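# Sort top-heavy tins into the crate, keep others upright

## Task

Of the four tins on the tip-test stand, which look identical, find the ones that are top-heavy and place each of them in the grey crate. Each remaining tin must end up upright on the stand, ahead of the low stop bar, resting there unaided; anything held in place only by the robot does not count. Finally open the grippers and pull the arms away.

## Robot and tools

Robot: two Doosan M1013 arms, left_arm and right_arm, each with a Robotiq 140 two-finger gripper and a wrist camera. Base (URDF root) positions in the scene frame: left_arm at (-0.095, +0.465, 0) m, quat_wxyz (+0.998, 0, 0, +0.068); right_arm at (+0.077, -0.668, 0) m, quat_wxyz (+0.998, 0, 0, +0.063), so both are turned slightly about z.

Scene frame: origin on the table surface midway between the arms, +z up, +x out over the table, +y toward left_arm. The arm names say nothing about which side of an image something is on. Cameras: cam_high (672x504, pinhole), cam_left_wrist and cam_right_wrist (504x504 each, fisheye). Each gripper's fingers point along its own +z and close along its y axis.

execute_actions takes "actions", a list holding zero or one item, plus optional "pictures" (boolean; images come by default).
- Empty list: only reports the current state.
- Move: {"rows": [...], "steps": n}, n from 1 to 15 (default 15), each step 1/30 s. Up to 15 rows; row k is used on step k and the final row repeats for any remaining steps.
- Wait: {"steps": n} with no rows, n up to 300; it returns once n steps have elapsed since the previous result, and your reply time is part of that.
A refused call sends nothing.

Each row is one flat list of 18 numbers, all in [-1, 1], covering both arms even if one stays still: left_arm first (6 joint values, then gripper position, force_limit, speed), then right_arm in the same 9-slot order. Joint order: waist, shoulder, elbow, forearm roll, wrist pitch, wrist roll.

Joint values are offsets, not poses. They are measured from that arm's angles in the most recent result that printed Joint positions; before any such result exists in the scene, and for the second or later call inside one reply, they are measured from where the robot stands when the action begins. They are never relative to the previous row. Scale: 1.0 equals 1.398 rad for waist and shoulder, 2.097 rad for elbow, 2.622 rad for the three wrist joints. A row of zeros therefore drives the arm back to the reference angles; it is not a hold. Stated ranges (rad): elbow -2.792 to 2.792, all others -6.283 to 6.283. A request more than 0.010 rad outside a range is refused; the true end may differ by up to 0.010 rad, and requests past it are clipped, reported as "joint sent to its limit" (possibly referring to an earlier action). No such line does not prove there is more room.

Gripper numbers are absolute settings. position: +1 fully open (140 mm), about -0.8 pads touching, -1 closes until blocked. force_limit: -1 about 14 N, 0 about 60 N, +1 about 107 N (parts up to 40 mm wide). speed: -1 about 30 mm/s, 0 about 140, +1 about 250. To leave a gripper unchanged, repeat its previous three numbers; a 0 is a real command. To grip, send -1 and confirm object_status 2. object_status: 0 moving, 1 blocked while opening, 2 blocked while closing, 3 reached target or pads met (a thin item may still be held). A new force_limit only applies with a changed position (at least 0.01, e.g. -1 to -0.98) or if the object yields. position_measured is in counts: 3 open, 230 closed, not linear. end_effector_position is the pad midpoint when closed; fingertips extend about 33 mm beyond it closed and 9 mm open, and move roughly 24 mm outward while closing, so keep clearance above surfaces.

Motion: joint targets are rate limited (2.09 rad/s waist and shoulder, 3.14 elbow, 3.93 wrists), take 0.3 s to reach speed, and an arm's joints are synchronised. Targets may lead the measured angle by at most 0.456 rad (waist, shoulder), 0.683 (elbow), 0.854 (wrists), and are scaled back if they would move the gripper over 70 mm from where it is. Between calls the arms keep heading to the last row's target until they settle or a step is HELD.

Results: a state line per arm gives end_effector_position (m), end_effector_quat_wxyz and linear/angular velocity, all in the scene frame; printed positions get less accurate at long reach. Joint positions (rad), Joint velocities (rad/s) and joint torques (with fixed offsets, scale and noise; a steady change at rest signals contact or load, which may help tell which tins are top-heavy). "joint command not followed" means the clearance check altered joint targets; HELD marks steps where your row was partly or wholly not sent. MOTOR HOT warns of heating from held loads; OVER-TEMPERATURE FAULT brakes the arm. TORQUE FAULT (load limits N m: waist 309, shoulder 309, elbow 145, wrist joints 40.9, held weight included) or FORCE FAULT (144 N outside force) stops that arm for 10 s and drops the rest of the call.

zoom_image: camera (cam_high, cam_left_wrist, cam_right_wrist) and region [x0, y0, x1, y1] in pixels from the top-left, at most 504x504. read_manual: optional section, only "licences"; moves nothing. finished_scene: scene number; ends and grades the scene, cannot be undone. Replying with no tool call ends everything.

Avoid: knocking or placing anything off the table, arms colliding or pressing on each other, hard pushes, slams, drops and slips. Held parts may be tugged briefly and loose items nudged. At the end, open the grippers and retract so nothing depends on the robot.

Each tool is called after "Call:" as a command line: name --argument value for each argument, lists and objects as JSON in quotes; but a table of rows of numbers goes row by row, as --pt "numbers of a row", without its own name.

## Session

Call:
execute_actions --actions '[]'

Scene clock: 0.00 s of 6600.00 s.
left_arm: end_effector_position=(+0.3250, +0.4315, +0.1862) position_measured=3 object_status=3 end_effector_quat_wxyz=(-0.124, +0.882, +0.442, +0.109) end_effector_velocity=(-0.000, +0.000, -0.000) end_effector_angular_velocity=(+0.001, +0.001, +0.000) | right_arm: end_effector_position=(+0.3332, -0.8118, +0.3853) position_measured=3 object_status=3 end_effector_quat_wxyz=(-0.354, +0.600, +0.716, +0.048) end_effector_velocity=(+0.001, -0.000, -0.000) end_effector_angular_velocity=(-0.001, -0.002, -0.000)
Joint positions: left_arm=[-0.558 -0.123  2.192  0.36   1.154  0.06 ] | right_arm=[-0.844 -0.054  1.875  0.086  2.046 -0.883]
Joint velocities: left_arm=[-0.     0.001  0.    -0.     0.001  0.   ] | right_arm=[ 0.    -0.    -0.     0.    -0.002  0.   ]
Joint torques (N m, as the joint torque sensors report them, + toward a larger angle): no reading

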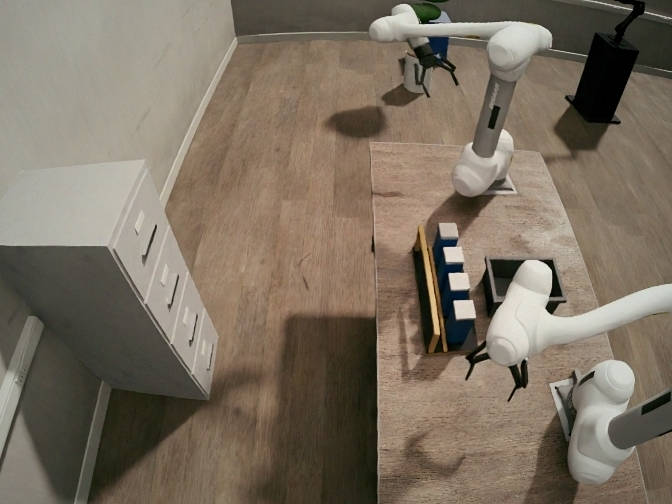

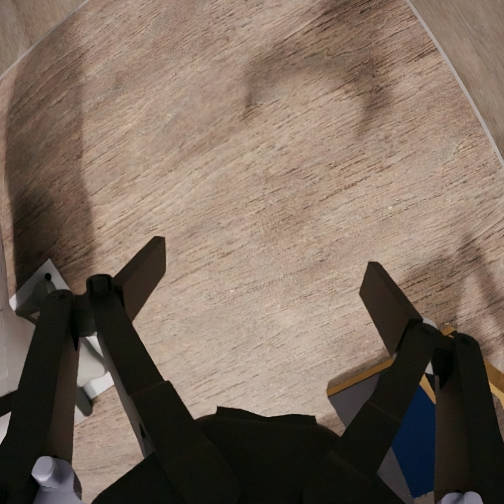

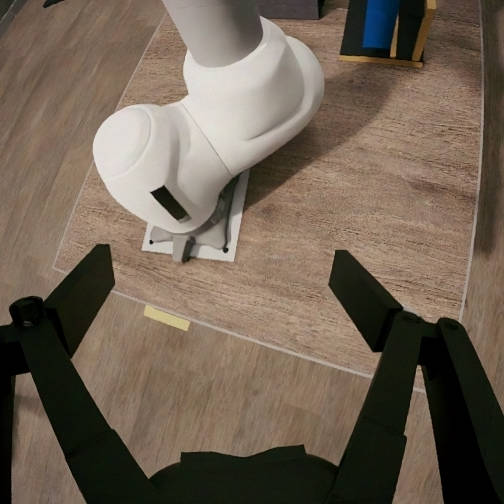

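Call:
execute_actions --actions '[{"rows":[[0.6,0,0,0,0,0,1,0,0,1,0,0,-0.033,-0.2,0.164,0.55,0,0]]}]' --pictures false

Call:
execute_actions --actions '[{"steps":40}]' --pictures false

Scene clock: 1.40 s of 6600.00 s.
left_arm: end_effector_position=(+0.3028, +0.6038, +0.1862) position_measured=3 object_status=3 end_effector_quat_wxyz=(-0.144, +0.772, +0.614, +0.081) end_effector_velocity=(-0.144, +0.412, -0.000) end_effector_angular_velocity=(-0.001, +0.000, +1.036) | right_arm: end_effector_position=(+0.4605, -0.7342, +0.3236) position_measured=59 object_status=3 end_effector_quat_wxyz=(-0.180, +0.580, +0.793, -0.050) end_effector_velocity=(+0.212, +0.354, -0.060) end_effector_angular_velocity=(-0.354, -0.398, +0.730)
Joint positions: left_arm=[-0.143 -0.123  2.192  0.36   1.154  0.06 ] | right_arm=[-0.41  -0.054  1.875  0.028  1.694 -0.594]
Joint velocities: left_arm=[ 1.035  0.     0.    -0.001 -0.    -0.   ] | right_arm=[ 1.098 -0.001 -0.001 -0.08  -0.492  0.403]
Joint torques (N m, as the joint torque sensors report them, + toward a larger angle): left_arm=[  2.57 -28.12 -37.25   4.15   0.74   0.02] | right_arm=[ -3.82 -39.18 -37.25   4.96   2.49   0.66]
Steps of this call (steps 1 to 27: nothing new was sent; steps 28 to 42: all 15 steps of this action). Readings (joint positions | what the end effector reports):
28: left_arm=[-0.558 -0.123 2.192 0.360 1.154 0.060] | right_arm=[-0.843 -0.054 1.875 0.086 2.046 -0.882] | left_arm position_measured=3 object_status=3 | right_arm position_measured=3 object_status=0
29: left_arm=[-0.553 -0.123 2.192 0.360 1.154 0.060] | right_arm=[-0.839 -0.054 1.875 0.086 2.041 -0.878] | left_arm position_measured=3 object_status=3 | right_arm position_measured=7 object_status=0
31: left_arm=[-0.522 -0.123 2.192 0.360 1.154 0.060] | right_arm=[-0.808 -0.054 1.875 0.080 2.004 -0.848] | left_arm position_measured=3 object_status=3 | right_arm position_measured=22 object_status=0
35: left_arm=[-0.388 -0.123 2.192 0.360 1.154 0.060] | right_arm=[-0.671 -0.054 1.875 0.056 1.862 -0.732] | left_arm position_measured=3 object_status=3 | right_arm position_measured=52 object_status=0
42: the state above

Scene clock: 2.73 s of 6600.00 s.
left_arm: end_effector_position=(+0.2105, +0.7553, +0.1862) position_measured=3 object_status=3 end_effector_quat_wxyz=(-0.158, +0.625, +0.763, +0.049) end_effector_velocity=(+0.000, -0.000, -0.000) end_effector_angular_velocity=(-0.001, -0.000, +0.000) | right_arm: end_effector_position=(+0.3989, -0.3631, +0.3072) position_measured=59 object_status=3 end_effector_quat_wxyz=(-0.062, +0.216, +0.971, -0.079) end_effector_velocity=(+0.001, +0.000, -0.001) end_effector_angular_velocity=(-0.001, -0.001, +0.000)
Joint positions: left_arm=[ 0.281 -0.123  2.192  0.36   1.154  0.06 ] | right_arm=[ 0.555 -0.054  1.875 -0.     1.522 -0.453]
Joint velocities: left_arm=[-0.     0.    -0.    -0.001 -0.    -0.   ] | right_arm=[ 0.     0.001  0.    -0.001 -0.001 -0.   ]
Joint torques (N m, as the joint torque sensors report them, + toward a larger angle): left_arm=[  2.27 -26.84 -38.78   4.25   0.74   0.12] | right_arm=[ -3.29 -35.09 -38.87   4.7    0.75   0.42]
Steps of this call (steps 1 to 40: the robot went on to your last target). Readings (joint positions | what the end effector reports):
1: left_arm=[-0.108 -0.123 2.192 0.360 1.154 0.060] | right_arm=[-0.373 -0.054 1.875 0.026 1.679 -0.581] | left_arm position_measured=3 object_status=3 | right_arm position_measured=59 object_status=3
2: left_arm=[-0.073 -0.123 2.192 0.360 1.154 0.060] | right_arm=[-0.336 -0.054 1.875 0.023 1.664 -0.570] | left_arm position_measured=3 object_status=3 | right_arm position_measured=59 object_status=3
4: left_arm=[-0.003 -0.123 2.192 0.360 1.154 0.060] | right_arm=[-0.263 -0.054 1.875 0.019 1.640 -0.549] | left_arm position_measured=3 object_status=3 | right_arm position_measured=59 object_status=3
8: left_arm=[0.137 -0.123 2.192 0.360 1.154 0.060] | right_arm=[-0.120 -0.054 1.875 0.013 1.603 -0.519] | left_arm position_measured=3 object_status=3 | right_arm position_measured=59 object_status=3
40: the state above

Call:
execute_actions --actions '[{"rows":[[0,0,0,0,0,0,1,0,0,0.3126,0.127,-0.043,0,-0.11,0,0.55,0,0]]}]' --pictures false

Call:
execute_actions --actions '[{"steps":12}]' --pictures false

Call:
execute_actions --actions '[{"rows":[[0,0,0,0,0,0,1,0,0,0,0.05,0.0543,0,-0.07,0,0.55,0,0]],"steps":12}]'

Scene clock: 4.03 s of 6600.00 s.
left_arm: end_effector_position=(+0.2105, +0.7553, +0.1862) position_measured=3 object_status=3 end_effector_quat_wxyz=(-0.158, +0.625, +0.763, +0.049) end_effector_velocity=(-0.001, -0.000, -0.001) end_effector_angular_velocity=(-0.001, +0.002, +0.000) | right_arm: end_effector_position=(+0.3483, -0.1715, +0.2645) position_measured=59 object_status=3 end_effector_quat_wxyz=(-0.012, +0.054, +0.998, -0.022) end_effector_velocity=(-0.225, +0.436, -0.100) end_effector_angular_velocity=(+0.289, -0.181, +0.748)
Joint positions: left_arm=[ 0.281 -0.123  2.192  0.36   1.154  0.06 ] | right_arm=[ 0.884  0.08   1.807 -0.     1.304 -0.453]
Joint velocities: left_arm=[ 0.     0.001  0.001 -0.     0.    -0.   ] | right_arm=[ 0.748  0.303 -0.154  0.    -0.49   0.   ]
Joint torques (N m, as the joint torque sensors report them, + toward a larger angle): left_arm=[  1.99 -27.29 -38.1    4.26   0.63   0.09] | right_arm=[ -1.91 -48.53 -37.17   3.92   0.57   0.32]
Steps of this call (steps 1 to 15: the robot went on to your last target; steps 16 to 24: nothing new was sent; steps 25 to 39: all 15 steps of this action). Readings (joint positions | what the end effector reports):
25: left_arm=[0.281 -0.123 2.192 0.360 1.154 0.060] | right_arm=[0.555 -0.054 1.875 -0.000 1.521 -0.453] | left_arm position_measured=3 object_status=3 | right_arm position_measured=59 object_status=3
26: left_arm=[0.281 -0.123 2.192 0.360 1.154 0.060] | right_arm=[0.559 -0.052 1.874 -0.000 1.519 -0.453] | left_arm position_measured=3 object_status=3 | right_arm position_measured=59 object_status=3
28: left_arm=[0.281 -0.123 2.192 0.360 1.154 0.060] | right_arm=[0.591 -0.039 1.868 -0.000 1.498 -0.453] | left_arm position_measured=3 object_status=3 | right_arm position_measured=59 object_status=3
32: left_arm=[0.281 -0.123 2.192 0.360 1.154 0.060] | right_arm=[0.702 0.006 1.845 -0.000 1.424 -0.453] | left_arm position_measured=3 object_status=3 | right_arm position_measured=59 object_status=3
39: the state above

Scene clock: 4.43 s of 6600.00 s.
left_arm: end_effector_position=(+0.2105, +0.7553, +0.1862) position_measured=3 object_status=3 end_effector_quat_wxyz=(-0.158, +0.625, +0.763, +0.049) end_effector_velocity=(-0.001, -0.001, -0.001) end_effector_angular_velocity=(-0.002, +0.003, +0.000) | right_arm: end_effector_position=(+0.3109, -0.1098, +0.2499) position_measured=59 object_status=3 end_effector_quat_wxyz=(-0.000, +0.001, +1.000, -0.000) end_effector_velocity=(+0.000, -0.000, -0.001) end_effector_angular_velocity=(-0.001, +0.000, -0.000)
Joint positions: left_arm=[ 0.281 -0.123  2.192  0.36   1.154  0.06 ] | right_arm=[ 0.992  0.124  1.785 -0.     1.233 -0.453]
Joint velocities: left_arm=[-0.     0.     0.002 -0.     0.001 -0.   ] | right_arm=[-0.     0.     0.001 -0.    -0.     0.   ]
Joint torques (N m, as the joint torque sensors report them, + toward a larger angle): left_arm=[  2.37 -26.84 -38.6    4.35   0.61   0.09] | right_arm=[ -3.67 -50.45 -38.47   4.12   0.06   0.4 ]
Steps of this call (steps 1 to 12: the robot went on to your last target). Readings (joint positions | what the end effector reports):
1: left_arm=[0.281 -0.123 2.192 0.360 1.154 0.060] | right_arm=[0.909 0.090 1.802 -0.000 1.288 -0.453] | left_arm position_measured=3 object_status=3 | right_arm position_measured=59 object_status=3
2: left_arm=[0.281 -0.123 2.192 0.360 1.154 0.060] | right_arm=[0.934 0.100 1.797 -0.000 1.271 -0.453] | left_arm position_measured=3 object_status=3 | right_arm position_measured=59 object_status=3
4: left_arm=[0.281 -0.123 2.192 0.360 1.154 0.060] | right_arm=[0.975 0.117 1.788 -0.000 1.244 -0.453] | left_arm position_measured=3 object_status=3 | right_arm position_measured=59 object_status=3
8: left_arm=[0.281 -0.123 2.192 0.360 1.154 0.060] | right_arm=[0.992 0.124 1.785 -0.000 1.233 -0.453] | left_arm position_measured=3 object_status=3 | right_arm position_measured=59 object_status=3
12: the state above

Scene clock: 4.83 s of 6600.00 s.
left_arm: end_effector_position=(+0.2105, +0.7553, +0.1862) position_measured=3 object_status=3 end_effector_quat_wxyz=(-0.158, +0.625, +0.763, +0.049) end_effector_velocity=(+0.001, +0.000, +0.001) end_effector_angular_velocity=(+0.001, -0.001, -0.001) | right_arm: end_effector_position=(+0.3109, -0.1097, +0.1498) position_measured=59 object_status=3 end_effector_quat_wxyz=(-0.000, +0.001, +1.000, -0.000) end_effector_velocity=(-0.001, -0.003, -0.002) end_effector_angular_velocity=(-0.005, +0.002, -0.000)
Joint positions: left_arm=[ 0.281 -0.123  2.192  0.36   1.154  0.06 ] | right_arm=[ 0.992  0.194  1.898 -0.     1.05  -0.453]
Joint velocities: left_arm=[-0.    -0.001 -0.001  0.001 -0.     0.   ] | right_arm=[-0.    -0.     0.005  0.     0.     0.   ]
Joint torques (N m, as the joint torque sensors report them, + toward a larger angle): left_arm=[  2.22 -27.34 -38.06   4.21   0.58   0.06] | right_arm=[ -6.1  -50.11 -32.43   3.75   0.18   0.61]
Steps of this call (steps 1 to 12: all 12 steps of this action). Readings (joint positions | what the end effector reports):
1: left_arm=[0.281 -0.123 2.192 0.360 1.154 0.060] | right_arm=[0.992 0.124 1.785 -0.000 1.233 -0.453] | left_arm position_measured=3 object_status=3 | right_arm position_measured=59 object_status=3
2: left_arm=[0.281 -0.123 2.192 0.360 1.154 0.060] | right_arm=[0.992 0.127 1.789 -0.000 1.224 -0.453] | left_arm position_measured=3 object_status=3 | right_arm position_measured=59 object_status=3
4: left_arm=[0.281 -0.123 2.192 0.360 1.154 0.060] | right_arm=[0.992 0.149 1.827 0.000 1.166 -0.453] | left_arm position_measured=3 object_status=3 | right_arm position_measured=59 object_status=3
8: left_arm=[0.281 -0.123 2.192 0.360 1.154 0.060] | right_arm=[0.992 0.192 1.896 -0.000 1.055 -0.453] | left_arm position_measured=3 object_status=3 | right_arm position_measured=59 object_status=3
12: the state above

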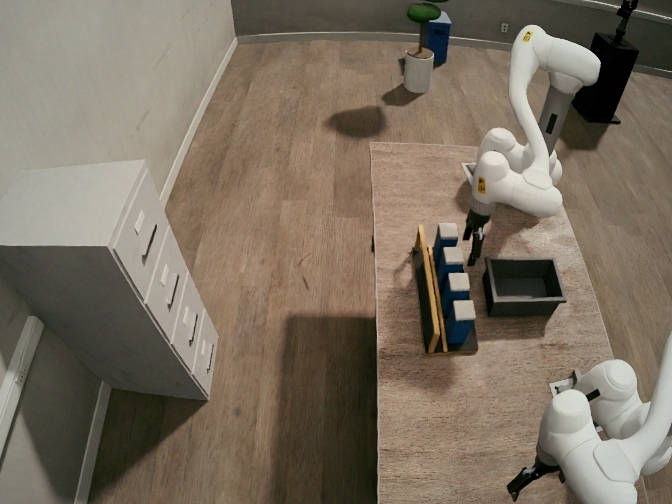

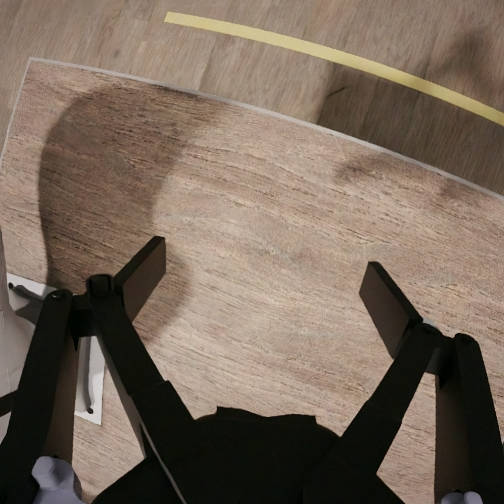

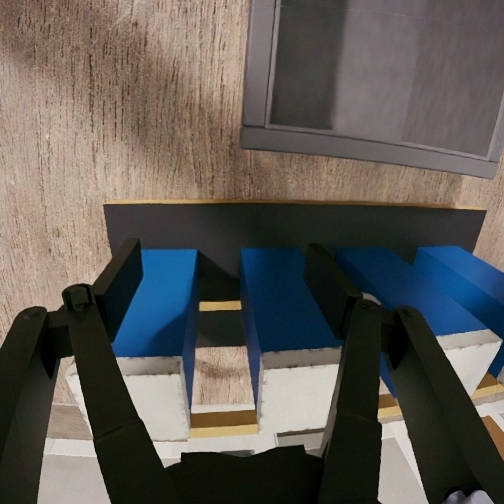

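Call:
execute_actions --actions '[{"rows":[[0,0,0,0,0,0,1,0,0,-0.011,0.005,-0.004,0,0.001,-0.012,0.55,0,0],[0,0,0,0,0,0,1,0,0,-0.017,0.008,-0.007,0,0.001,-0.018,0.55,0,0],[0,0,0,0,0,0,1,0,0,-0.022,0.01,-0.009,0,0.002,-0.023,0.55,0,0],[0,0,0,0,0,0,1,0,0,-0.027,0.012,-0.011,0,0.002,-0.026,0.55,0,0],[0,0,0,0,0,0,1,0,0,-0.033,0.015,-0.013,0,0.002,-0.029,0.55,0,0],[0,0,0,0,0,0,1,0,0,-0.038,0.017,-0.015,0,0.003,-0.031,0.55,0,0],[0,0,0,0,0,0,1,0,0,-0.044,0.02,-0.017,0,0.003,-0.034,0.55,0,0],[0,0,0,0,0,0,1,0,0,-0.049,0.022,-0.019,0,0.004,-0.037,0.55,0,0],[0,0,0,0,0,0,1,0,0,-0.055,0.025,-0.022,0,0.004,-0.04,0.55,0,0],[0,0,0,0,0,0,1,0,0,-0.059,0.027,-0.023,0,0.004,-0.042,0.55,0,0],[0,0,0,0,0,0,1,0,0,-0.063,0.029,-0.025,0,0.005,-0.044,0.55,0,0],[0,0,0,0,0,0,1,0,0,-0.066,0.03,-0.026,0,0.005,-0.046,0.55,0,0]]}]' --pictures false

Call:
execute_actions --actions '[{"steps":5}]'

Call:
execute_actions --actions '[{"rows":[[0,0,0,0,0,0,1,0,0,0.022,-0.01,0.009,0,-0.002,0.012,0.55,0,0]],"steps":11}]' --pictures false

Call:
execute_actions --actions '[{"rows":[[0,0,0,0,0,0,1,0,0,0.02,-0.009,0.008,0,-0.0015,0.011,0.55,0,0]],"steps":8}]' --pictures false

Call:
execute_actions --actions '[{"rows":[[0,0,0,0,0,0,1,0,0,0.024,-0.011,0.009,0,-0.0015,0.012,0.55,0,0]],"steps":8}]'

Scene clock: 6.93 s of 6600.00 s.
left_arm: end_effector_position=(+0.2105, +0.7553, +0.1862) position_measured=3 object_status=3 end_effector_quat_wxyz=(-0.158, +0.625, +0.763, +0.049) end_effector_velocity=(-0.001, -0.000, -0.000) end_effector_angular_velocity=(+0.000, +0.001, +0.000) | right_arm: end_effector_position=(+0.3761, -0.1091, +0.1503) position_measured=59 object_status=3 end_effector_quat_wxyz=(-0.000, -0.013, +1.000, -0.001) end_effector_velocity=(+0.006, -0.001, -0.000) end_effector_angular_velocity=(-0.001, +0.002, +0.004)
Joint positions: left_arm=[ 0.281 -0.123  2.192  0.36   1.154  0.06 ] | right_arm=[ 0.9    0.236  1.844 -0.     1.063 -0.573]
Joint velocities: left_arm=[ 0.    -0.     0.001  0.001  0.     0.   ] | right_arm=[-0.01   0.005 -0.006  0.001  0.003 -0.014]
Joint torques (N m, as the joint torque sensors report them, + toward a larger angle): left_arm=[  2.23 -26.41 -38.73   4.09   0.66   0.04] | right_arm=[  1.36 -66.64 -31.15   3.95   0.71   0.4 ]
Steps of this call (steps 1 to 15: the robot went on to your last target; steps 16 to 48: nothing new was sent; steps 49 to 63: all 15 steps of this action). Readings (joint positions | what the end effector reports):
49: left_arm=[0.281 -0.123 2.192 0.360 1.154 0.060] | right_arm=[0.991 0.194 1.899 -0.000 1.050 -0.453] | left_arm position_measured=3 object_status=3 | right_arm position_measured=59 object_status=3
50: left_arm=[0.281 -0.123 2.192 0.360 1.154 0.060] | right_arm=[0.988 0.195 1.897 -0.000 1.050 -0.461] | left_arm position_measured=3 object_status=3 | right_arm position_measured=59 object_status=3
52: left_arm=[0.281 -0.123 2.192 0.360 1.154 0.060] | right_arm=[0.970 0.204 1.885 -0.000 1.052 -0.496] | left_arm position_measured=3 object_status=3 | right_arm position_measured=59 object_status=3
56: left_arm=[0.281 -0.123 2.192 0.360 1.154 0.060] | right_arm=[0.938 0.218 1.867 -0.000 1.057 -0.534] | left_arm position_measured=3 object_status=3 | right_arm position_measured=59 object_status=3
63: the state above

Scene clock: 7.10 s of 6600.00 s.
left_arm: end_effector_position=(+0.2105, +0.7553, +0.1862) position_measured=3 object_status=3 end_effector_quat_wxyz=(-0.158, +0.625, +0.763, +0.049) end_effector_velocity=(-0.001, -0.000, -0.000) end_effector_angular_velocity=(-0.001, +0.001, +0.000) | right_arm: end_effector_position=(+0.3762, -0.1091, +0.1504) position_measured=59 object_status=3 end_effector_quat_wxyz=(-0.000, -0.014, +1.000, -0.001) end_effector_velocity=(+0.000, +0.000, +0.000) end_effector_angular_velocity=(+0.001, -0.000, -0.000)
Joint positions: left_arm=[ 0.281 -0.123  2.192  0.36   1.154  0.06 ] | right_arm=[ 0.899  0.236  1.844 -0.     1.063 -0.573]
Joint velocities: left_arm=[ 0.    -0.     0.001 -0.001  0.     0.   ] | right_arm=[-0.    -0.    -0.     0.    -0.001  0.   ]
Joint torques (N m, as the joint torque sensors report them, + toward a larger angle): left_arm=[  2.13 -27.13 -38.61   4.25   0.66   0.25] | right_arm=[ -0.07 -59.32 -36.04   4.1    0.5    0.38]
Steps of this call (steps 1 to 5: the robot went on to your last target). Readings (joint positions | what the end effector reports):
1: left_arm=[0.281 -0.123 2.192 0.360 1.154 0.060] | right_arm=[0.899 0.236 1.844 -0.000 1.063 -0.573] | left_arm position_measured=3 object_status=3 | right_arm position_measured=59 object_status=3
2: left_arm=[0.281 -0.123 2.192 0.360 1.154 0.060] | right_arm=[0.899 0.236 1.844 -0.000 1.063 -0.573] | left_arm position_measured=3 object_status=3 | right_arm position_measured=59 object_status=3
4: left_arm=[0.281 -0.123 2.192 0.360 1.154 0.060] | right_arm=[0.899 0.236 1.844 -0.000 1.063 -0.573] | left_arm position_measured=3 object_status=3 | right_arm position_measured=59 object_status=3
5: the state above

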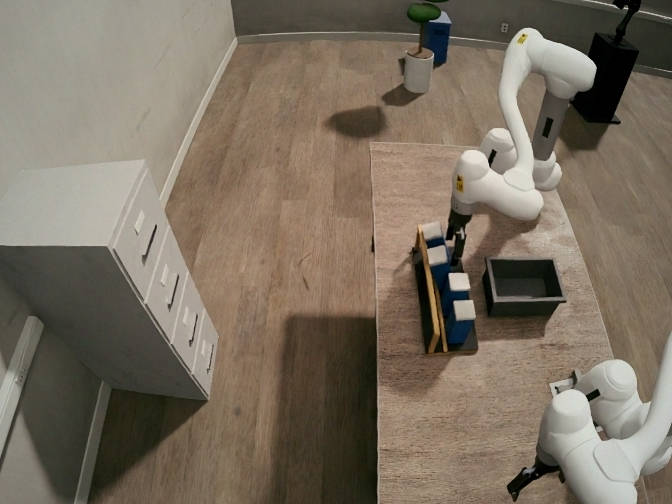

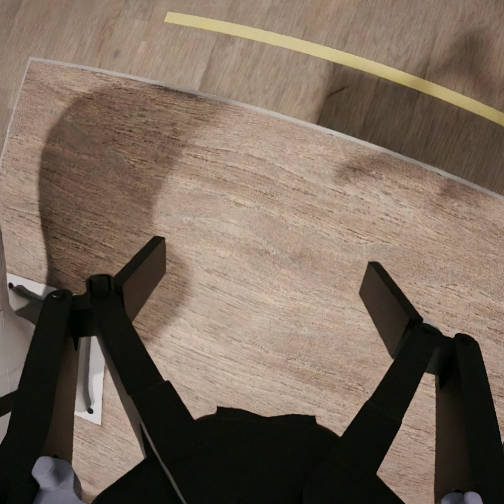

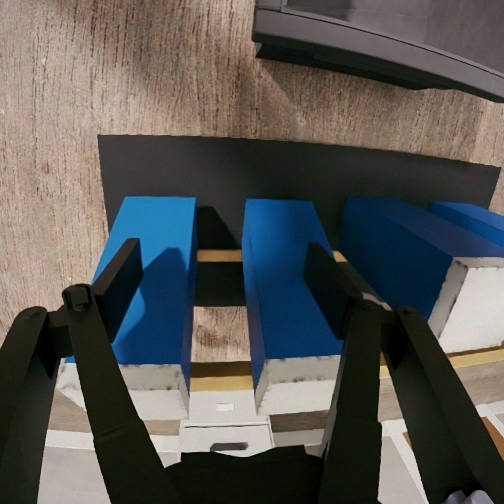

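Scene clock: 7.47 s of 6600.00 s.
left_arm: end_effector_position=(+0.2105, +0.7553, +0.1862) position_measured=3 object_status=3 end_effector_quat_wxyz=(-0.158, +0.625, +0.763, +0.049) end_effector_velocity=(+0.000, +0.000, +0.000) end_effector_angular_velocity=(+0.002, +0.000, -0.002) | right_arm: end_effector_position=(+0.3542, -0.1086, +0.1499) position_measured=59 object_status=3 end_effector_quat_wxyz=(-0.000, -0.013, +1.000, -0.001) end_effector_velocity=(-0.000, +0.001, +0.001) end_effector_angular_velocity=(+0.002, +0.000, -0.001)
Joint positions: left_arm=[ 0.281 -0.123  2.192  0.36   1.154  0.06 ] | right_arm=[ 0.93   0.222  1.863 -0.     1.058 -0.542]
Joint velocities: left_arm=[-0.    -0.     0.     0.002 -0.001  0.   ] | right_arm=[ 0.    -0.001 -0.     0.002 -0.     0.   ]
Joint torques (N m, as the joint torque sensors report them, + toward a larger angle): left_arm=[  1.84 -26.89 -38.52   4.31   0.75  -0.04] | right_arm=[ -4.37 -58.24 -34.92   4.05   0.58   0.47]
Steps of this call (steps 1 to 11: all 11 steps of this action). Readings (joint positions | what the end effector reports):
1: left_arm=[0.281 -0.123 2.192 0.360 1.154 0.060] | right_arm=[0.899 0.236 1.844 -0.000 1.063 -0.573] | left_arm position_measured=3 object_status=3 | right_arm position_measured=59 object_status=3
2: left_arm=[0.281 -0.123 2.192 0.360 1.154 0.060] | right_arm=[0.903 0.235 1.845 -0.000 1.063 -0.570] | left_arm position_measured=3 object_status=3 | right_arm position_measured=59 object_status=3
4: left_arm=[0.281 -0.123 2.192 0.360 1.154 0.060] | right_arm=[0.924 0.225 1.859 -0.000 1.060 -0.548] | left_arm position_measured=3 object_status=3 | right_arm position_measured=59 object_status=3
8: left_arm=[0.281 -0.123 2.192 0.360 1.154 0.060] | right_arm=[0.930 0.222 1.863 -0.000 1.058 -0.542] | left_arm position_measured=3 object_status=3 | right_arm position_measured=59 object_status=3
11: the state above

Scene clock: 7.73 s of 6600.00 s.
left_arm: end_effector_position=(+0.2105, +0.7553, +0.1862) position_measured=3 object_status=3 end_effector_quat_wxyz=(-0.158, +0.625, +0.763, +0.049) end_effector_velocity=(-0.000, -0.000, -0.000) end_effector_angular_velocity=(+0.000, +0.001, -0.000) | right_arm: end_effector_position=(+0.3343, -0.1089, +0.1496) position_measured=59 object_status=3 end_effector_quat_wxyz=(-0.000, -0.013, +1.000, -0.001) end_effector_velocity=(-0.000, -0.000, +0.001) end_effector_angular_velocity=(+0.001, -0.000, -0.001)
Joint positions: left_arm=[ 0.281 -0.123  2.192  0.36   1.154  0.06 ] | right_arm=[ 0.958  0.209  1.879 -0.     1.054 -0.513]
Joint velocities: left_arm=[-0.     0.     0.001  0.001  0.    -0.   ] | right_arm=[ 0.    -0.001  0.001 -0.    -0.     0.001]
Joint torques (N m, as the joint torque sensors report them, + toward a larger angle): left_arm=[  1.67 -27.73 -38.19   4.19   0.6    0.03] | right_arm=[ -5.01 -58.22 -35.23   4.06   0.23   0.68]
Steps of this call (steps 1 to 8: all 8 steps of this action). Readings (joint positions | what the end effector reports):
1: left_arm=[0.281 -0.123 2.192 0.360 1.154 0.060] | right_arm=[0.930 0.222 1.863 -0.000 1.058 -0.541] | left_arm position_measured=3 object_status=3 | right_arm position_measured=59 object_status=3
2: left_arm=[0.281 -0.123 2.192 0.360 1.154 0.060] | right_arm=[0.935 0.220 1.865 -0.000 1.057 -0.537] | left_arm position_measured=3 object_status=3 | right_arm position_measured=59 object_status=3
4: left_arm=[0.281 -0.123 2.192 0.360 1.154 0.060] | right_arm=[0.954 0.211 1.877 -0.000 1.055 -0.517] | left_arm position_measured=3 object_status=3 | right_arm position_measured=59 object_status=3
8: the state above

Scene clock: 8.00 s of 6600.00 s.
left_arm: end_effector_position=(+0.2105, +0.7553, +0.1862) position_measured=3 object_status=3 end_effector_quat_wxyz=(-0.158, +0.625, +0.763, +0.049) end_effector_velocity=(+0.000, +0.000, +0.000) end_effector_angular_velocity=(+0.001, -0.001, -0.001) | right_arm: end_effector_position=(+0.3110, -0.1096, +0.1499) position_measured=59 object_status=3 end_effector_quat_wxyz=(-0.000, -0.014, +1.000, -0.000) end_effector_velocity=(-0.001, -0.001, +0.000) end_effector_angular_velocity=(+0.001, +0.002, -0.002)
Joint positions: left_arm=[ 0.281 -0.123  2.192  0.36   1.154  0.06 ] | right_arm=[ 0.992  0.194  1.898 -0.     1.05  -0.482]
Joint velocities: left_arm=[-0.    -0.    -0.001  0.001  0.    -0.   ] | right_arm=[-0.    -0.001  0.002  0.002 -0.     0.001]
Joint torques (N m, as the joint torque sensors report them, + toward a larger angle): left_arm=[  2.67 -26.96 -38.77   4.3    0.63   0.06] | right_arm=[ -1.67 -57.3  -34.65   4.06   0.31   0.27]
Steps of this call (steps 1 to 8: all 8 steps of this action). Readings (joint positions | what the end effector reports):
1: left_arm=[0.281 -0.123 2.192 0.360 1.154 0.060] | right_arm=[0.958 0.209 1.880 -0.000 1.054 -0.513] | left_arm position_measured=3 object_status=3 | right_arm position_measured=59 object_status=3
2: left_arm=[0.281 -0.123 2.192 0.360 1.154 0.060] | right_arm=[0.963 0.208 1.882 -0.000 1.053 -0.508] | left_arm position_measured=3 object_status=3 | right_arm position_measured=59 object_status=3
4: left_arm=[0.281 -0.123 2.192 0.360 1.154 0.060] | right_arm=[0.985 0.197 1.895 -0.000 1.051 -0.487] | left_arm position_measured=3 object_status=3 | right_arm position_measured=59 object_status=3
8: the state above

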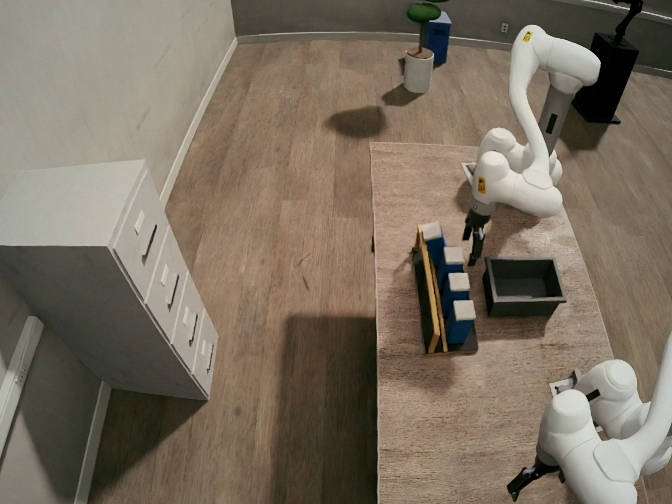

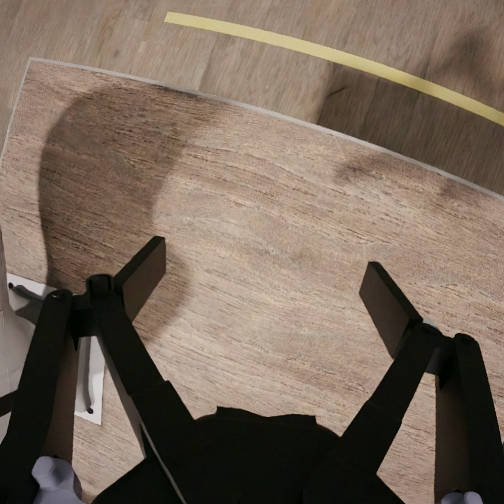

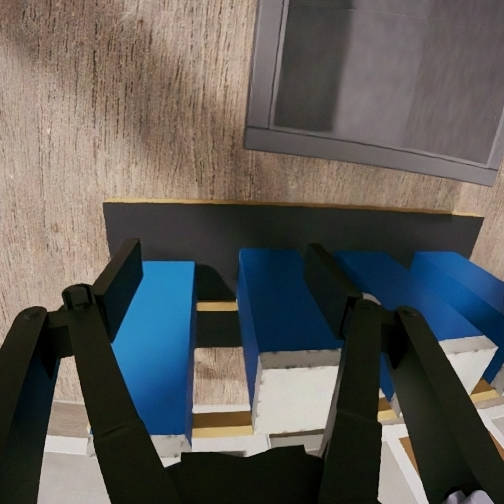

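Call:
execute_actions --actions '[{"rows":[[0,0,0,0,0,0,1,0,0,0.09,0.216,-0.204,0,0.048,0.05,0.55,0,0]]}]' --pictures false

Call:
execute_actions --actions '[{"steps":5}]'

Call:
execute_actions --actions '[{"rows":[[0,0,0,0,0,0,1,0,0,-0.01,0.004,-0.004,0,0.001,-0.005,0.55,0,0],[0,0,0,0,0,0,1,0,0,-0.015,0.006,-0.006,0,0.002,-0.008,0.55,0,0],[0,0,0,0,0,0,1,0,0,-0.02,0.008,-0.008,0,0.002,-0.011,0.55,0,0],[0,0,0,0,0,0,1,0,0,-0.024,0.01,-0.01,0,0.003,-0.013,0.55,0,0],[0,0,0,0,0,0,1,0,0,-0.028,0.012,-0.012,0,0.003,-0.015,0.55,0,0],[0,0,0,0,0,0,1,0,0,-0.032,0.013,-0.013,0,0.004,-0.017,0.55,0,0],[0,0,0,0,0,0,1,0,0,-0.036,0.015,-0.015,0,0.004,-0.019,0.55,0,0],[0,0,0,0,0,0,1,0,0,-0.04,0.017,-0.017,0,0.005,-0.021,0.55,0,0],[0,0,0,0,0,0,1,0,0,-0.044,0.018,-0.018,0,0.005,-0.023,0.55,0,0],[0,0,0,0,0,0,1,0,0,-0.047,0.02,-0.02,0,0.005,-0.025,0.55,0,0],[0,0,0,0,0,0,1,0,0,-0.05,0.021,-0.021,0,0.006,-0.027,0.55,0,0],[0,0,0,0,0,0,1,0,0,-0.053,0.022,-0.022,0,0.006,-0.028,0.55,0,0]]}]' --pictures false

Call:
execute_actions --actions '[{"steps":5}]'

Call:
execute_actions --actions '[{"rows":[[0,0,0,0,0,0,1,0,0,0.017,-0.007,0.007,0,-0.002,0.009,0.55,0,0]],"steps":11}]' --pictures false

Call:
execute_actions --actions '[{"rows":[[0,0,0,0,0,0,1,0,0,0.017,-0.007,0.007,0,-0.002,0.009,0.55,0,0]],"steps":8}]' --pictures false

Call:
execute_actions --actions '[{"rows":[[0,0,0,0,0,0,1,0,0,0.019,-0.008,0.008,0,-0.002,0.01,0.3,0.5,0]],"steps":8}]'

Scene clock: 11.20 s of 6600.00 s.
left_arm: end_effector_position=(+0.2105, +0.7553, +0.1862) position_measured=3 object_status=3 end_effector_quat_wxyz=(-0.158, +0.625, +0.763, +0.049) end_effector_velocity=(-0.001, +0.000, -0.000) end_effector_angular_velocity=(+0.001, +0.002, -0.002) | right_arm: end_effector_position=(+0.3072, +0.1021, +0.1505) position_measured=59 object_status=3 end_effector_quat_wxyz=(+0.000, -0.011, +1.000, -0.000) end_effector_velocity=(-0.046, +0.267, -0.034) end_effector_angular_velocity=(-0.010, +0.004, -0.002)
Joint positions: left_arm=[ 0.281 -0.123  2.192  0.36   1.154  0.06 ] | right_arm=[ 1.112  0.484  1.488 -0.     1.17  -0.356]
Joint velocities: left_arm=[-0.    -0.     0.001  0.002  0.     0.   ] | right_arm=[ 0.163  0.389 -0.541  0.     0.163  0.165]
Joint torques (N m, as the joint torque sensors report them, + toward a larger angle): left_arm=[  0.9  -26.74 -38.53   4.17   0.67   0.11] | right_arm=[ -18.37 -109.18  -31.84    3.49    1.6     0.82]
Steps of this call (steps 1 to 15: the robot went on to your last target; steps 16 to 81: nothing new was sent; steps 82 to 96: all 15 steps of this action). Readings (joint positions | what the end effector reports):
82: left_arm=[0.281 -0.123 2.192 0.360 1.154 0.060] | right_arm=[0.992 0.194 1.898 -0.000 1.050 -0.481] | left_arm position_measured=3 object_status=3 | right_arm position_measured=59 object_status=3
83: left_arm=[0.281 -0.123 2.192 0.360 1.154 0.060] | right_arm=[0.993 0.199 1.892 -0.000 1.051 -0.479] | left_arm position_measured=3 object_status=3 | right_arm position_measured=59 object_status=3
85: left_arm=[0.281 -0.123 2.192 0.360 1.154 0.060] | right_arm=[1.006 0.230 1.847 -0.000 1.065 -0.466] | left_arm position_measured=3 object_status=3 | right_arm position_measured=59 object_status=3
89: left_arm=[0.281 -0.123 2.192 0.360 1.154 0.060] | right_arm=[1.046 0.327 1.710 -0.000 1.105 -0.424] | left_arm position_measured=3 object_status=3 | right_arm position_measured=59 object_status=3
96: the state above

Scene clock: 11.37 s of 6600.00 s.
left_arm: end_effector_position=(+0.2105, +0.7553, +0.1862) position_measured=3 object_status=3 end_effector_quat_wxyz=(-0.158, +0.625, +0.763, +0.049) end_effector_velocity=(+0.000, +0.000, +0.000) end_effector_angular_velocity=(+0.001, -0.000, -0.001) | right_arm: end_effector_position=(+0.3057, +0.1108, +0.1497) position_measured=59 object_status=3 end_effector_quat_wxyz=(+0.000, -0.011, +1.000, -0.001) end_effector_velocity=(+0.001, +0.003, +0.003) end_effector_angular_velocity=(+0.008, -0.003, -0.000)
Joint positions: left_arm=[ 0.281 -0.123  2.192  0.36   1.154  0.06 ] | right_arm=[ 1.117  0.496  1.471 -0.     1.176 -0.35 ]
Joint velocities: left_arm=[-0.    -0.    -0.001  0.001  0.     0.   ] | right_arm=[ 0.    -0.001 -0.005 -0.    -0.002  0.   ]
Joint torques (N m, as the joint torque sensors report them, + toward a larger angle): left_arm=[  1.42 -27.92 -38.81   4.22   0.62   0.06] | right_arm=[ -2.35 -85.86 -36.64   4.06   0.45  -0.15]
Steps of this call (steps 1 to 5: the robot went on to your last target). Readings (joint positions | what the end effector reports):
1: left_arm=[0.281 -0.123 2.192 0.360 1.154 0.060] | right_arm=[1.116 0.493 1.475 -0.000 1.174 -0.352] | left_arm position_measured=3 object_status=3 | right_arm position_measured=59 object_status=3
2: left_arm=[0.281 -0.123 2.192 0.360 1.154 0.060] | right_arm=[1.117 0.496 1.471 -0.000 1.176 -0.351] | left_arm position_measured=3 object_status=3 | right_arm position_measured=59 object_status=3
4: left_arm=[0.281 -0.123 2.192 0.360 1.154 0.060] | right_arm=[1.117 0.496 1.471 -0.000 1.176 -0.351] | left_arm position_measured=3 object_status=3 | right_arm position_measured=59 object_status=3
5: the state above

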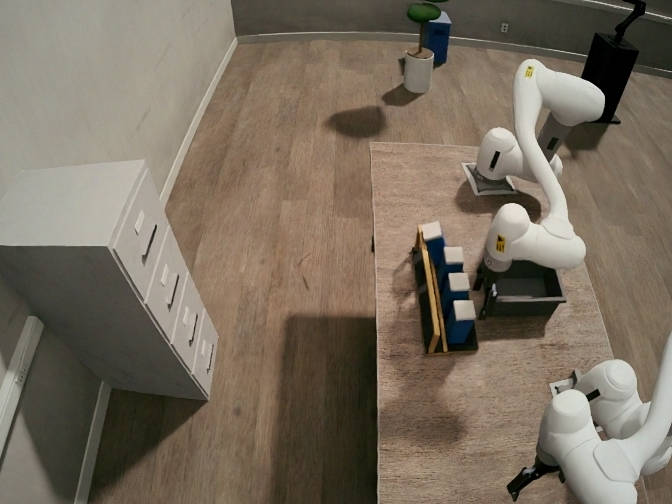

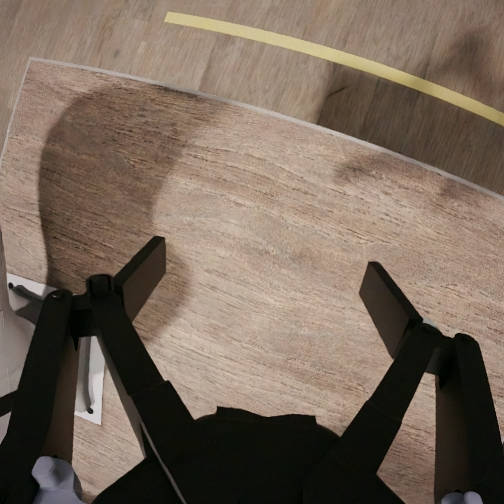

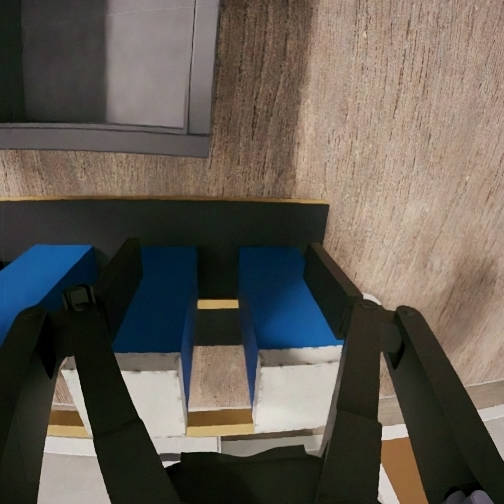

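Scene clock: 11.87 s of 6600.00 s.
left_arm: end_effector_position=(+0.2105, +0.7553, +0.1862) position_measured=3 object_status=3 end_effector_quat_wxyz=(-0.158, +0.625, +0.763, +0.049) end_effector_velocity=(-0.001, -0.001, -0.001) end_effector_angular_velocity=(-0.001, +0.001, +0.000) | right_arm: end_effector_position=(+0.3702, +0.1099, +0.1482) position_measured=59 object_status=3 end_effector_quat_wxyz=(-0.000, -0.011, +1.000, -0.001) end_effector_velocity=(+0.008, -0.000, -0.001) end_effector_angular_velocity=(+0.002, -0.001, -0.001)
Joint positions: left_arm=[ 0.281 -0.123  2.192  0.36   1.154  0.06 ] | right_arm=[ 1.044  0.527  1.425 -0.     1.192 -0.424]
Joint velocities: left_arm=[-0.001 -0.     0.001 -0.001  0.001 -0.   ] | right_arm=[-0.009  0.004 -0.005 -0.001 -0.001 -0.008]
Joint torques (N m, as the joint torque sensors report them, + toward a larger angle): left_arm=[  2.39 -27.19 -38.49   4.24   0.6    0.01] | right_arm=[  1.85 -89.01 -36.55   4.13   0.04   0.68]
Steps of this call (steps 1 to 15: all 15 steps of this action). Readings (joint positions | what the end effector reports):
1: left_arm=[0.281 -0.123 2.192 0.360 1.154 0.060] | right_arm=[1.117 0.496 1.470 -0.000 1.176 -0.351] | left_arm position_measured=3 object_status=3 | right_arm position_measured=59 object_status=3
2: left_arm=[0.281 -0.123 2.192 0.360 1.154 0.060] | right_arm=[1.114 0.498 1.468 -0.000 1.177 -0.354] | left_arm position_measured=3 object_status=3 | right_arm position_measured=59 object_status=3
4: left_arm=[0.281 -0.123 2.192 0.360 1.154 0.060] | right_arm=[1.097 0.504 1.458 -0.000 1.180 -0.371] | left_arm position_measured=3 object_status=3 | right_arm position_measured=59 object_status=3
8: left_arm=[0.281 -0.123 2.192 0.360 1.154 0.060] | right_arm=[1.072 0.515 1.442 -0.000 1.186 -0.396] | left_arm position_measured=3 object_status=3 | right_arm position_measured=59 object_status=3
15: the state above

Scene clock: 12.03 s of 6600.00 s.
left_arm: end_effector_position=(+0.2105, +0.7553, +0.1862) position_measured=3 object_status=3 end_effector_quat_wxyz=(-0.158, +0.625, +0.763, +0.049) end_effector_velocity=(-0.000, -0.001, -0.000) end_effector_angular_velocity=(-0.001, -0.001, +0.001) | right_arm: end_effector_position=(+0.3703, +0.1100, +0.1483) position_measured=59 object_status=3 end_effector_quat_wxyz=(-0.000, -0.011, +1.000, -0.001) end_effector_velocity=(+0.000, -0.000, +0.000) end_effector_angular_velocity=(+0.000, +0.000, -0.000)
Joint positions: left_arm=[ 0.281 -0.123  2.192  0.36   1.154  0.06 ] | right_arm=[ 1.043  0.527  1.424 -0.     1.192 -0.424]
Joint velocities: left_arm=[-0.    -0.001  0.001 -0.002 -0.     0.   ] | right_arm=[-0.    -0.001  0.     0.     0.    -0.   ]
Joint torques (N m, as the joint torque sensors report them, + toward a larger angle): left_arm=[  1.35 -27.86 -38.34   4.17   0.71   0.12] | right_arm=[ -6.1  -88.69 -38.01   3.26  -0.09   0.41]
Steps of this call (steps 1 to 5: the robot went on to your last target). Readings (joint positions | what the end effector reports):
1: left_arm=[0.281 -0.123 2.192 0.360 1.154 0.060] | right_arm=[1.043 0.527 1.425 -0.000 1.192 -0.424] | left_arm position_measured=3 object_status=3 | right_arm position_measured=59 object_status=3
2: left_arm=[0.281 -0.123 2.192 0.360 1.154 0.060] | right_arm=[1.043 0.527 1.424 -0.000 1.192 -0.424] | left_arm position_measured=3 object_status=3 | right_arm position_measured=59 object_status=3
4: left_arm=[0.281 -0.123 2.192 0.360 1.154 0.060] | right_arm=[1.043 0.527 1.424 -0.000 1.192 -0.424] | left_arm position_measured=3 object_status=3 | right_arm position_measured=59 object_status=3
5: the state above

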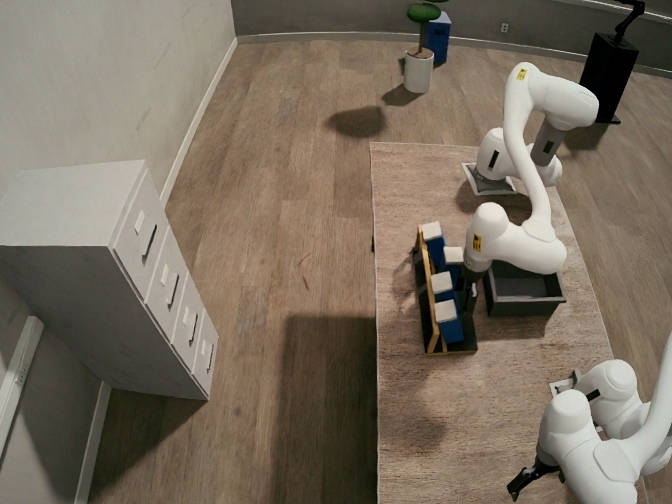

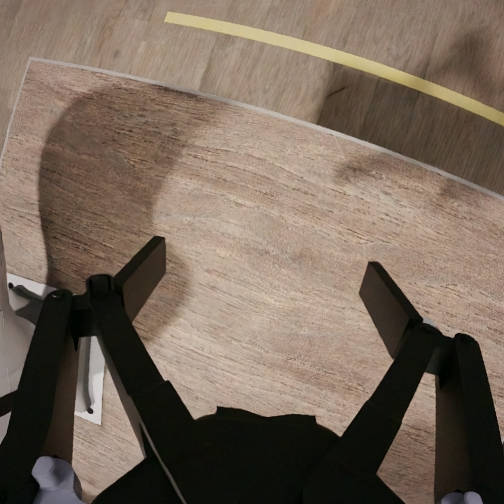

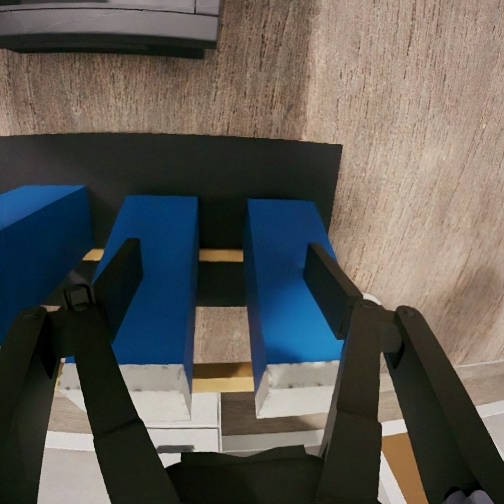

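Scene clock: 12.40 s of 6600.00 s.
left_arm: end_effector_position=(+0.2105, +0.7553, +0.1862) position_measured=3 object_status=3 end_effector_quat_wxyz=(-0.158, +0.625, +0.763, +0.049) end_effector_velocity=(-0.001, -0.000, -0.001) end_effector_angular_velocity=(-0.001, +0.001, +0.001) | right_arm: end_effector_position=(+0.3496, +0.1109, +0.1486) position_measured=59 object_status=3 end_effector_quat_wxyz=(-0.000, -0.011, +1.000, -0.001) end_effector_velocity=(+0.000, +0.000, +0.002) end_effector_angular_velocity=(+0.003, -0.001, -0.001)
Joint positions: left_arm=[ 0.281 -0.123  2.192  0.36   1.154  0.06 ] | right_arm=[ 1.067  0.517  1.439 -0.     1.186 -0.4  ]
Joint velocities: left_arm=[ 0.     0.     0.001 -0.    -0.     0.   ] | right_arm=[-0.    -0.002 -0.     0.    -0.001  0.001]
Joint torques (N m, as the joint torque sensors report them, + toward a larger angle): left_arm=[  1.86 -26.92 -38.54   4.19   0.74   0.03] | right_arm=[ -3.7  -88.4  -36.77   4.58   0.21   0.98]
Steps of this call (steps 1 to 11: all 11 steps of this action). Readings (joint positions | what the end effector reports):
1: left_arm=[0.281 -0.123 2.192 0.360 1.154 0.060] | right_arm=[1.043 0.527 1.424 -0.000 1.192 -0.424] | left_arm position_measured=3 object_status=3 | right_arm position_measured=59 object_status=3
2: left_arm=[0.281 -0.123 2.192 0.360 1.154 0.060] | right_arm=[1.046 0.526 1.426 -0.000 1.192 -0.420] | left_arm position_measured=3 object_status=3 | right_arm position_measured=59 object_status=3
4: left_arm=[0.281 -0.123 2.192 0.360 1.154 0.060] | right_arm=[1.064 0.519 1.437 -0.000 1.188 -0.403] | left_arm position_measured=3 object_status=3 | right_arm position_measured=59 object_status=3
8: left_arm=[0.281 -0.123 2.192 0.360 1.154 0.060] | right_arm=[1.067 0.517 1.439 -0.000 1.187 -0.400] | left_arm position_measured=3 object_status=3 | right_arm position_measured=59 object_status=3
11: the state above

Scene clock: 12.67 s of 6600.00 s.
left_arm: end_effector_position=(+0.2105, +0.7553, +0.1862) position_measured=3 object_status=3 end_effector_quat_wxyz=(-0.158, +0.625, +0.763, +0.049) end_effector_velocity=(+0.000, +0.001, +0.000) end_effector_angular_velocity=(+0.002, +0.000, -0.001) | right_arm: end_effector_position=(+0.3288, +0.1114, +0.1491) position_measured=59 object_status=3 end_effector_quat_wxyz=(-0.000, -0.011, +1.000, -0.000) end_effector_velocity=(-0.000, -0.001, -0.002) end_effector_angular_velocity=(-0.002, +0.001, -0.001)
Joint positions: left_arm=[ 0.281 -0.123  2.192  0.36   1.154  0.06 ] | right_arm=[ 1.091  0.507  1.454 -0.     1.181 -0.377]
Joint velocities: left_arm=[ 0.     0.    -0.     0.002 -0.001 -0.   ] | right_arm=[-0.     0.001  0.002  0.    -0.     0.001]
Joint torques (N m, as the joint torque sensors report them, + toward a larger angle): left_arm=[  2.07 -27.15 -38.53   4.18   0.63   0.12] | right_arm=[ -4.3  -90.59 -36.41   4.17   0.09   0.3 ]
Steps of this call (steps 1 to 8: all 8 steps of this action). Readings (joint positions | what the end effector reports):
1: left_arm=[0.281 -0.123 2.192 0.360 1.154 0.060] | right_arm=[1.067 0.517 1.439 -0.000 1.186 -0.400] | left_arm position_measured=3 object_status=3 | right_arm position_measured=59 object_status=3
2: left_arm=[0.281 -0.123 2.192 0.360 1.154 0.060] | right_arm=[1.071 0.515 1.442 -0.000 1.185 -0.395] | left_arm position_measured=3 object_status=3 | right_arm position_measured=59 object_status=3
4: left_arm=[0.281 -0.123 2.192 0.360 1.154 0.060] | right_arm=[1.089 0.508 1.452 -0.000 1.182 -0.379] | left_arm position_measured=3 object_status=3 | right_arm position_measured=59 object_status=3
8: the state above

Scene clock: 12.93 s of 6600.00 s.
left_arm: end_effector_position=(+0.2105, +0.7553, +0.1862) position_measured=3 object_status=3 end_effector_quat_wxyz=(-0.158, +0.625, +0.763, +0.049) end_effector_velocity=(-0.000, -0.000, -0.000) end_effector_angular_velocity=(-0.001, +0.001, +0.000) | right_arm: end_effector_position=(+0.3056, +0.1109, +0.1497) position_measured=91 object_status=0 end_effector_quat_wxyz=(-0.000, -0.011, +1.000, -0.001) end_effector_velocity=(-0.000, +0.000, -0.001) end_effector_angular_velocity=(-0.001, +0.000, -0.000)
Joint positions: left_arm=[ 0.281 -0.123  2.192  0.36   1.154  0.06 ] | right_arm=[ 1.118  0.496  1.47  -0.     1.176 -0.351]
Joint velocities: left_arm=[-0.    -0.     0.001 -0.     0.    -0.   ] | right_arm=[ 0.     0.001  0.001  0.    -0.001  0.001]
Joint torques (N m, as the joint torque sensors report them, + toward a larger angle): left_arm=[  2.21 -26.45 -38.47   4.17   0.53  -0.04] | right_arm=[ -2.69 -84.19 -37.66   4.32   0.1    0.63]
Steps of this call (steps 1 to 8: all 8 steps of this action). Readings (joint positions | what the end effector reports):
1: left_arm=[0.281 -0.123 2.192 0.360 1.154 0.060] | right_arm=[1.091 0.507 1.454 -0.000 1.181 -0.376] | left_arm position_measured=3 object_status=3 | right_arm position_measured=59 object_status=0
2: left_arm=[0.281 -0.123 2.192 0.360 1.154 0.060] | right_arm=[1.095 0.506 1.457 -0.000 1.180 -0.372] | left_arm position_measured=3 object_status=3 | right_arm position_measured=63 object_status=0
4: left_arm=[0.281 -0.123 2.192 0.360 1.154 0.060] | right_arm=[1.114 0.498 1.469 -0.000 1.177 -0.354] | left_arm position_measured=3 object_status=3 | right_arm position_measured=78 object_status=0
8: the state above

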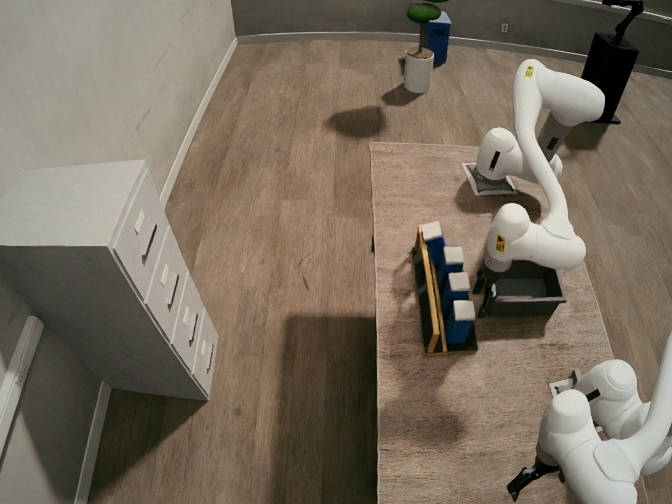

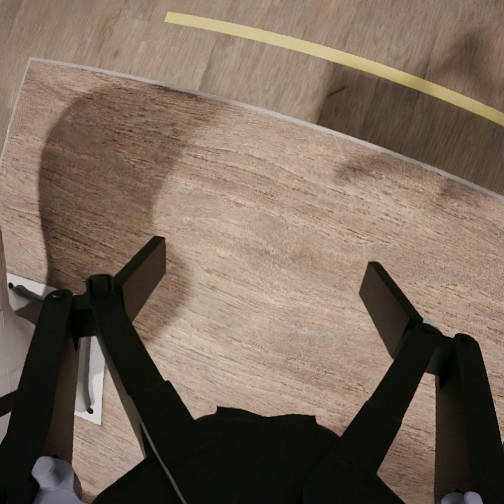

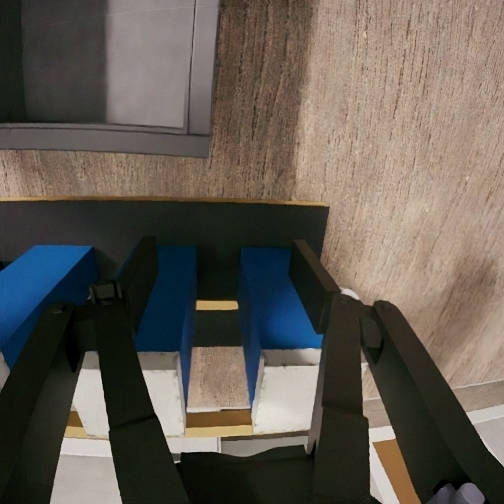

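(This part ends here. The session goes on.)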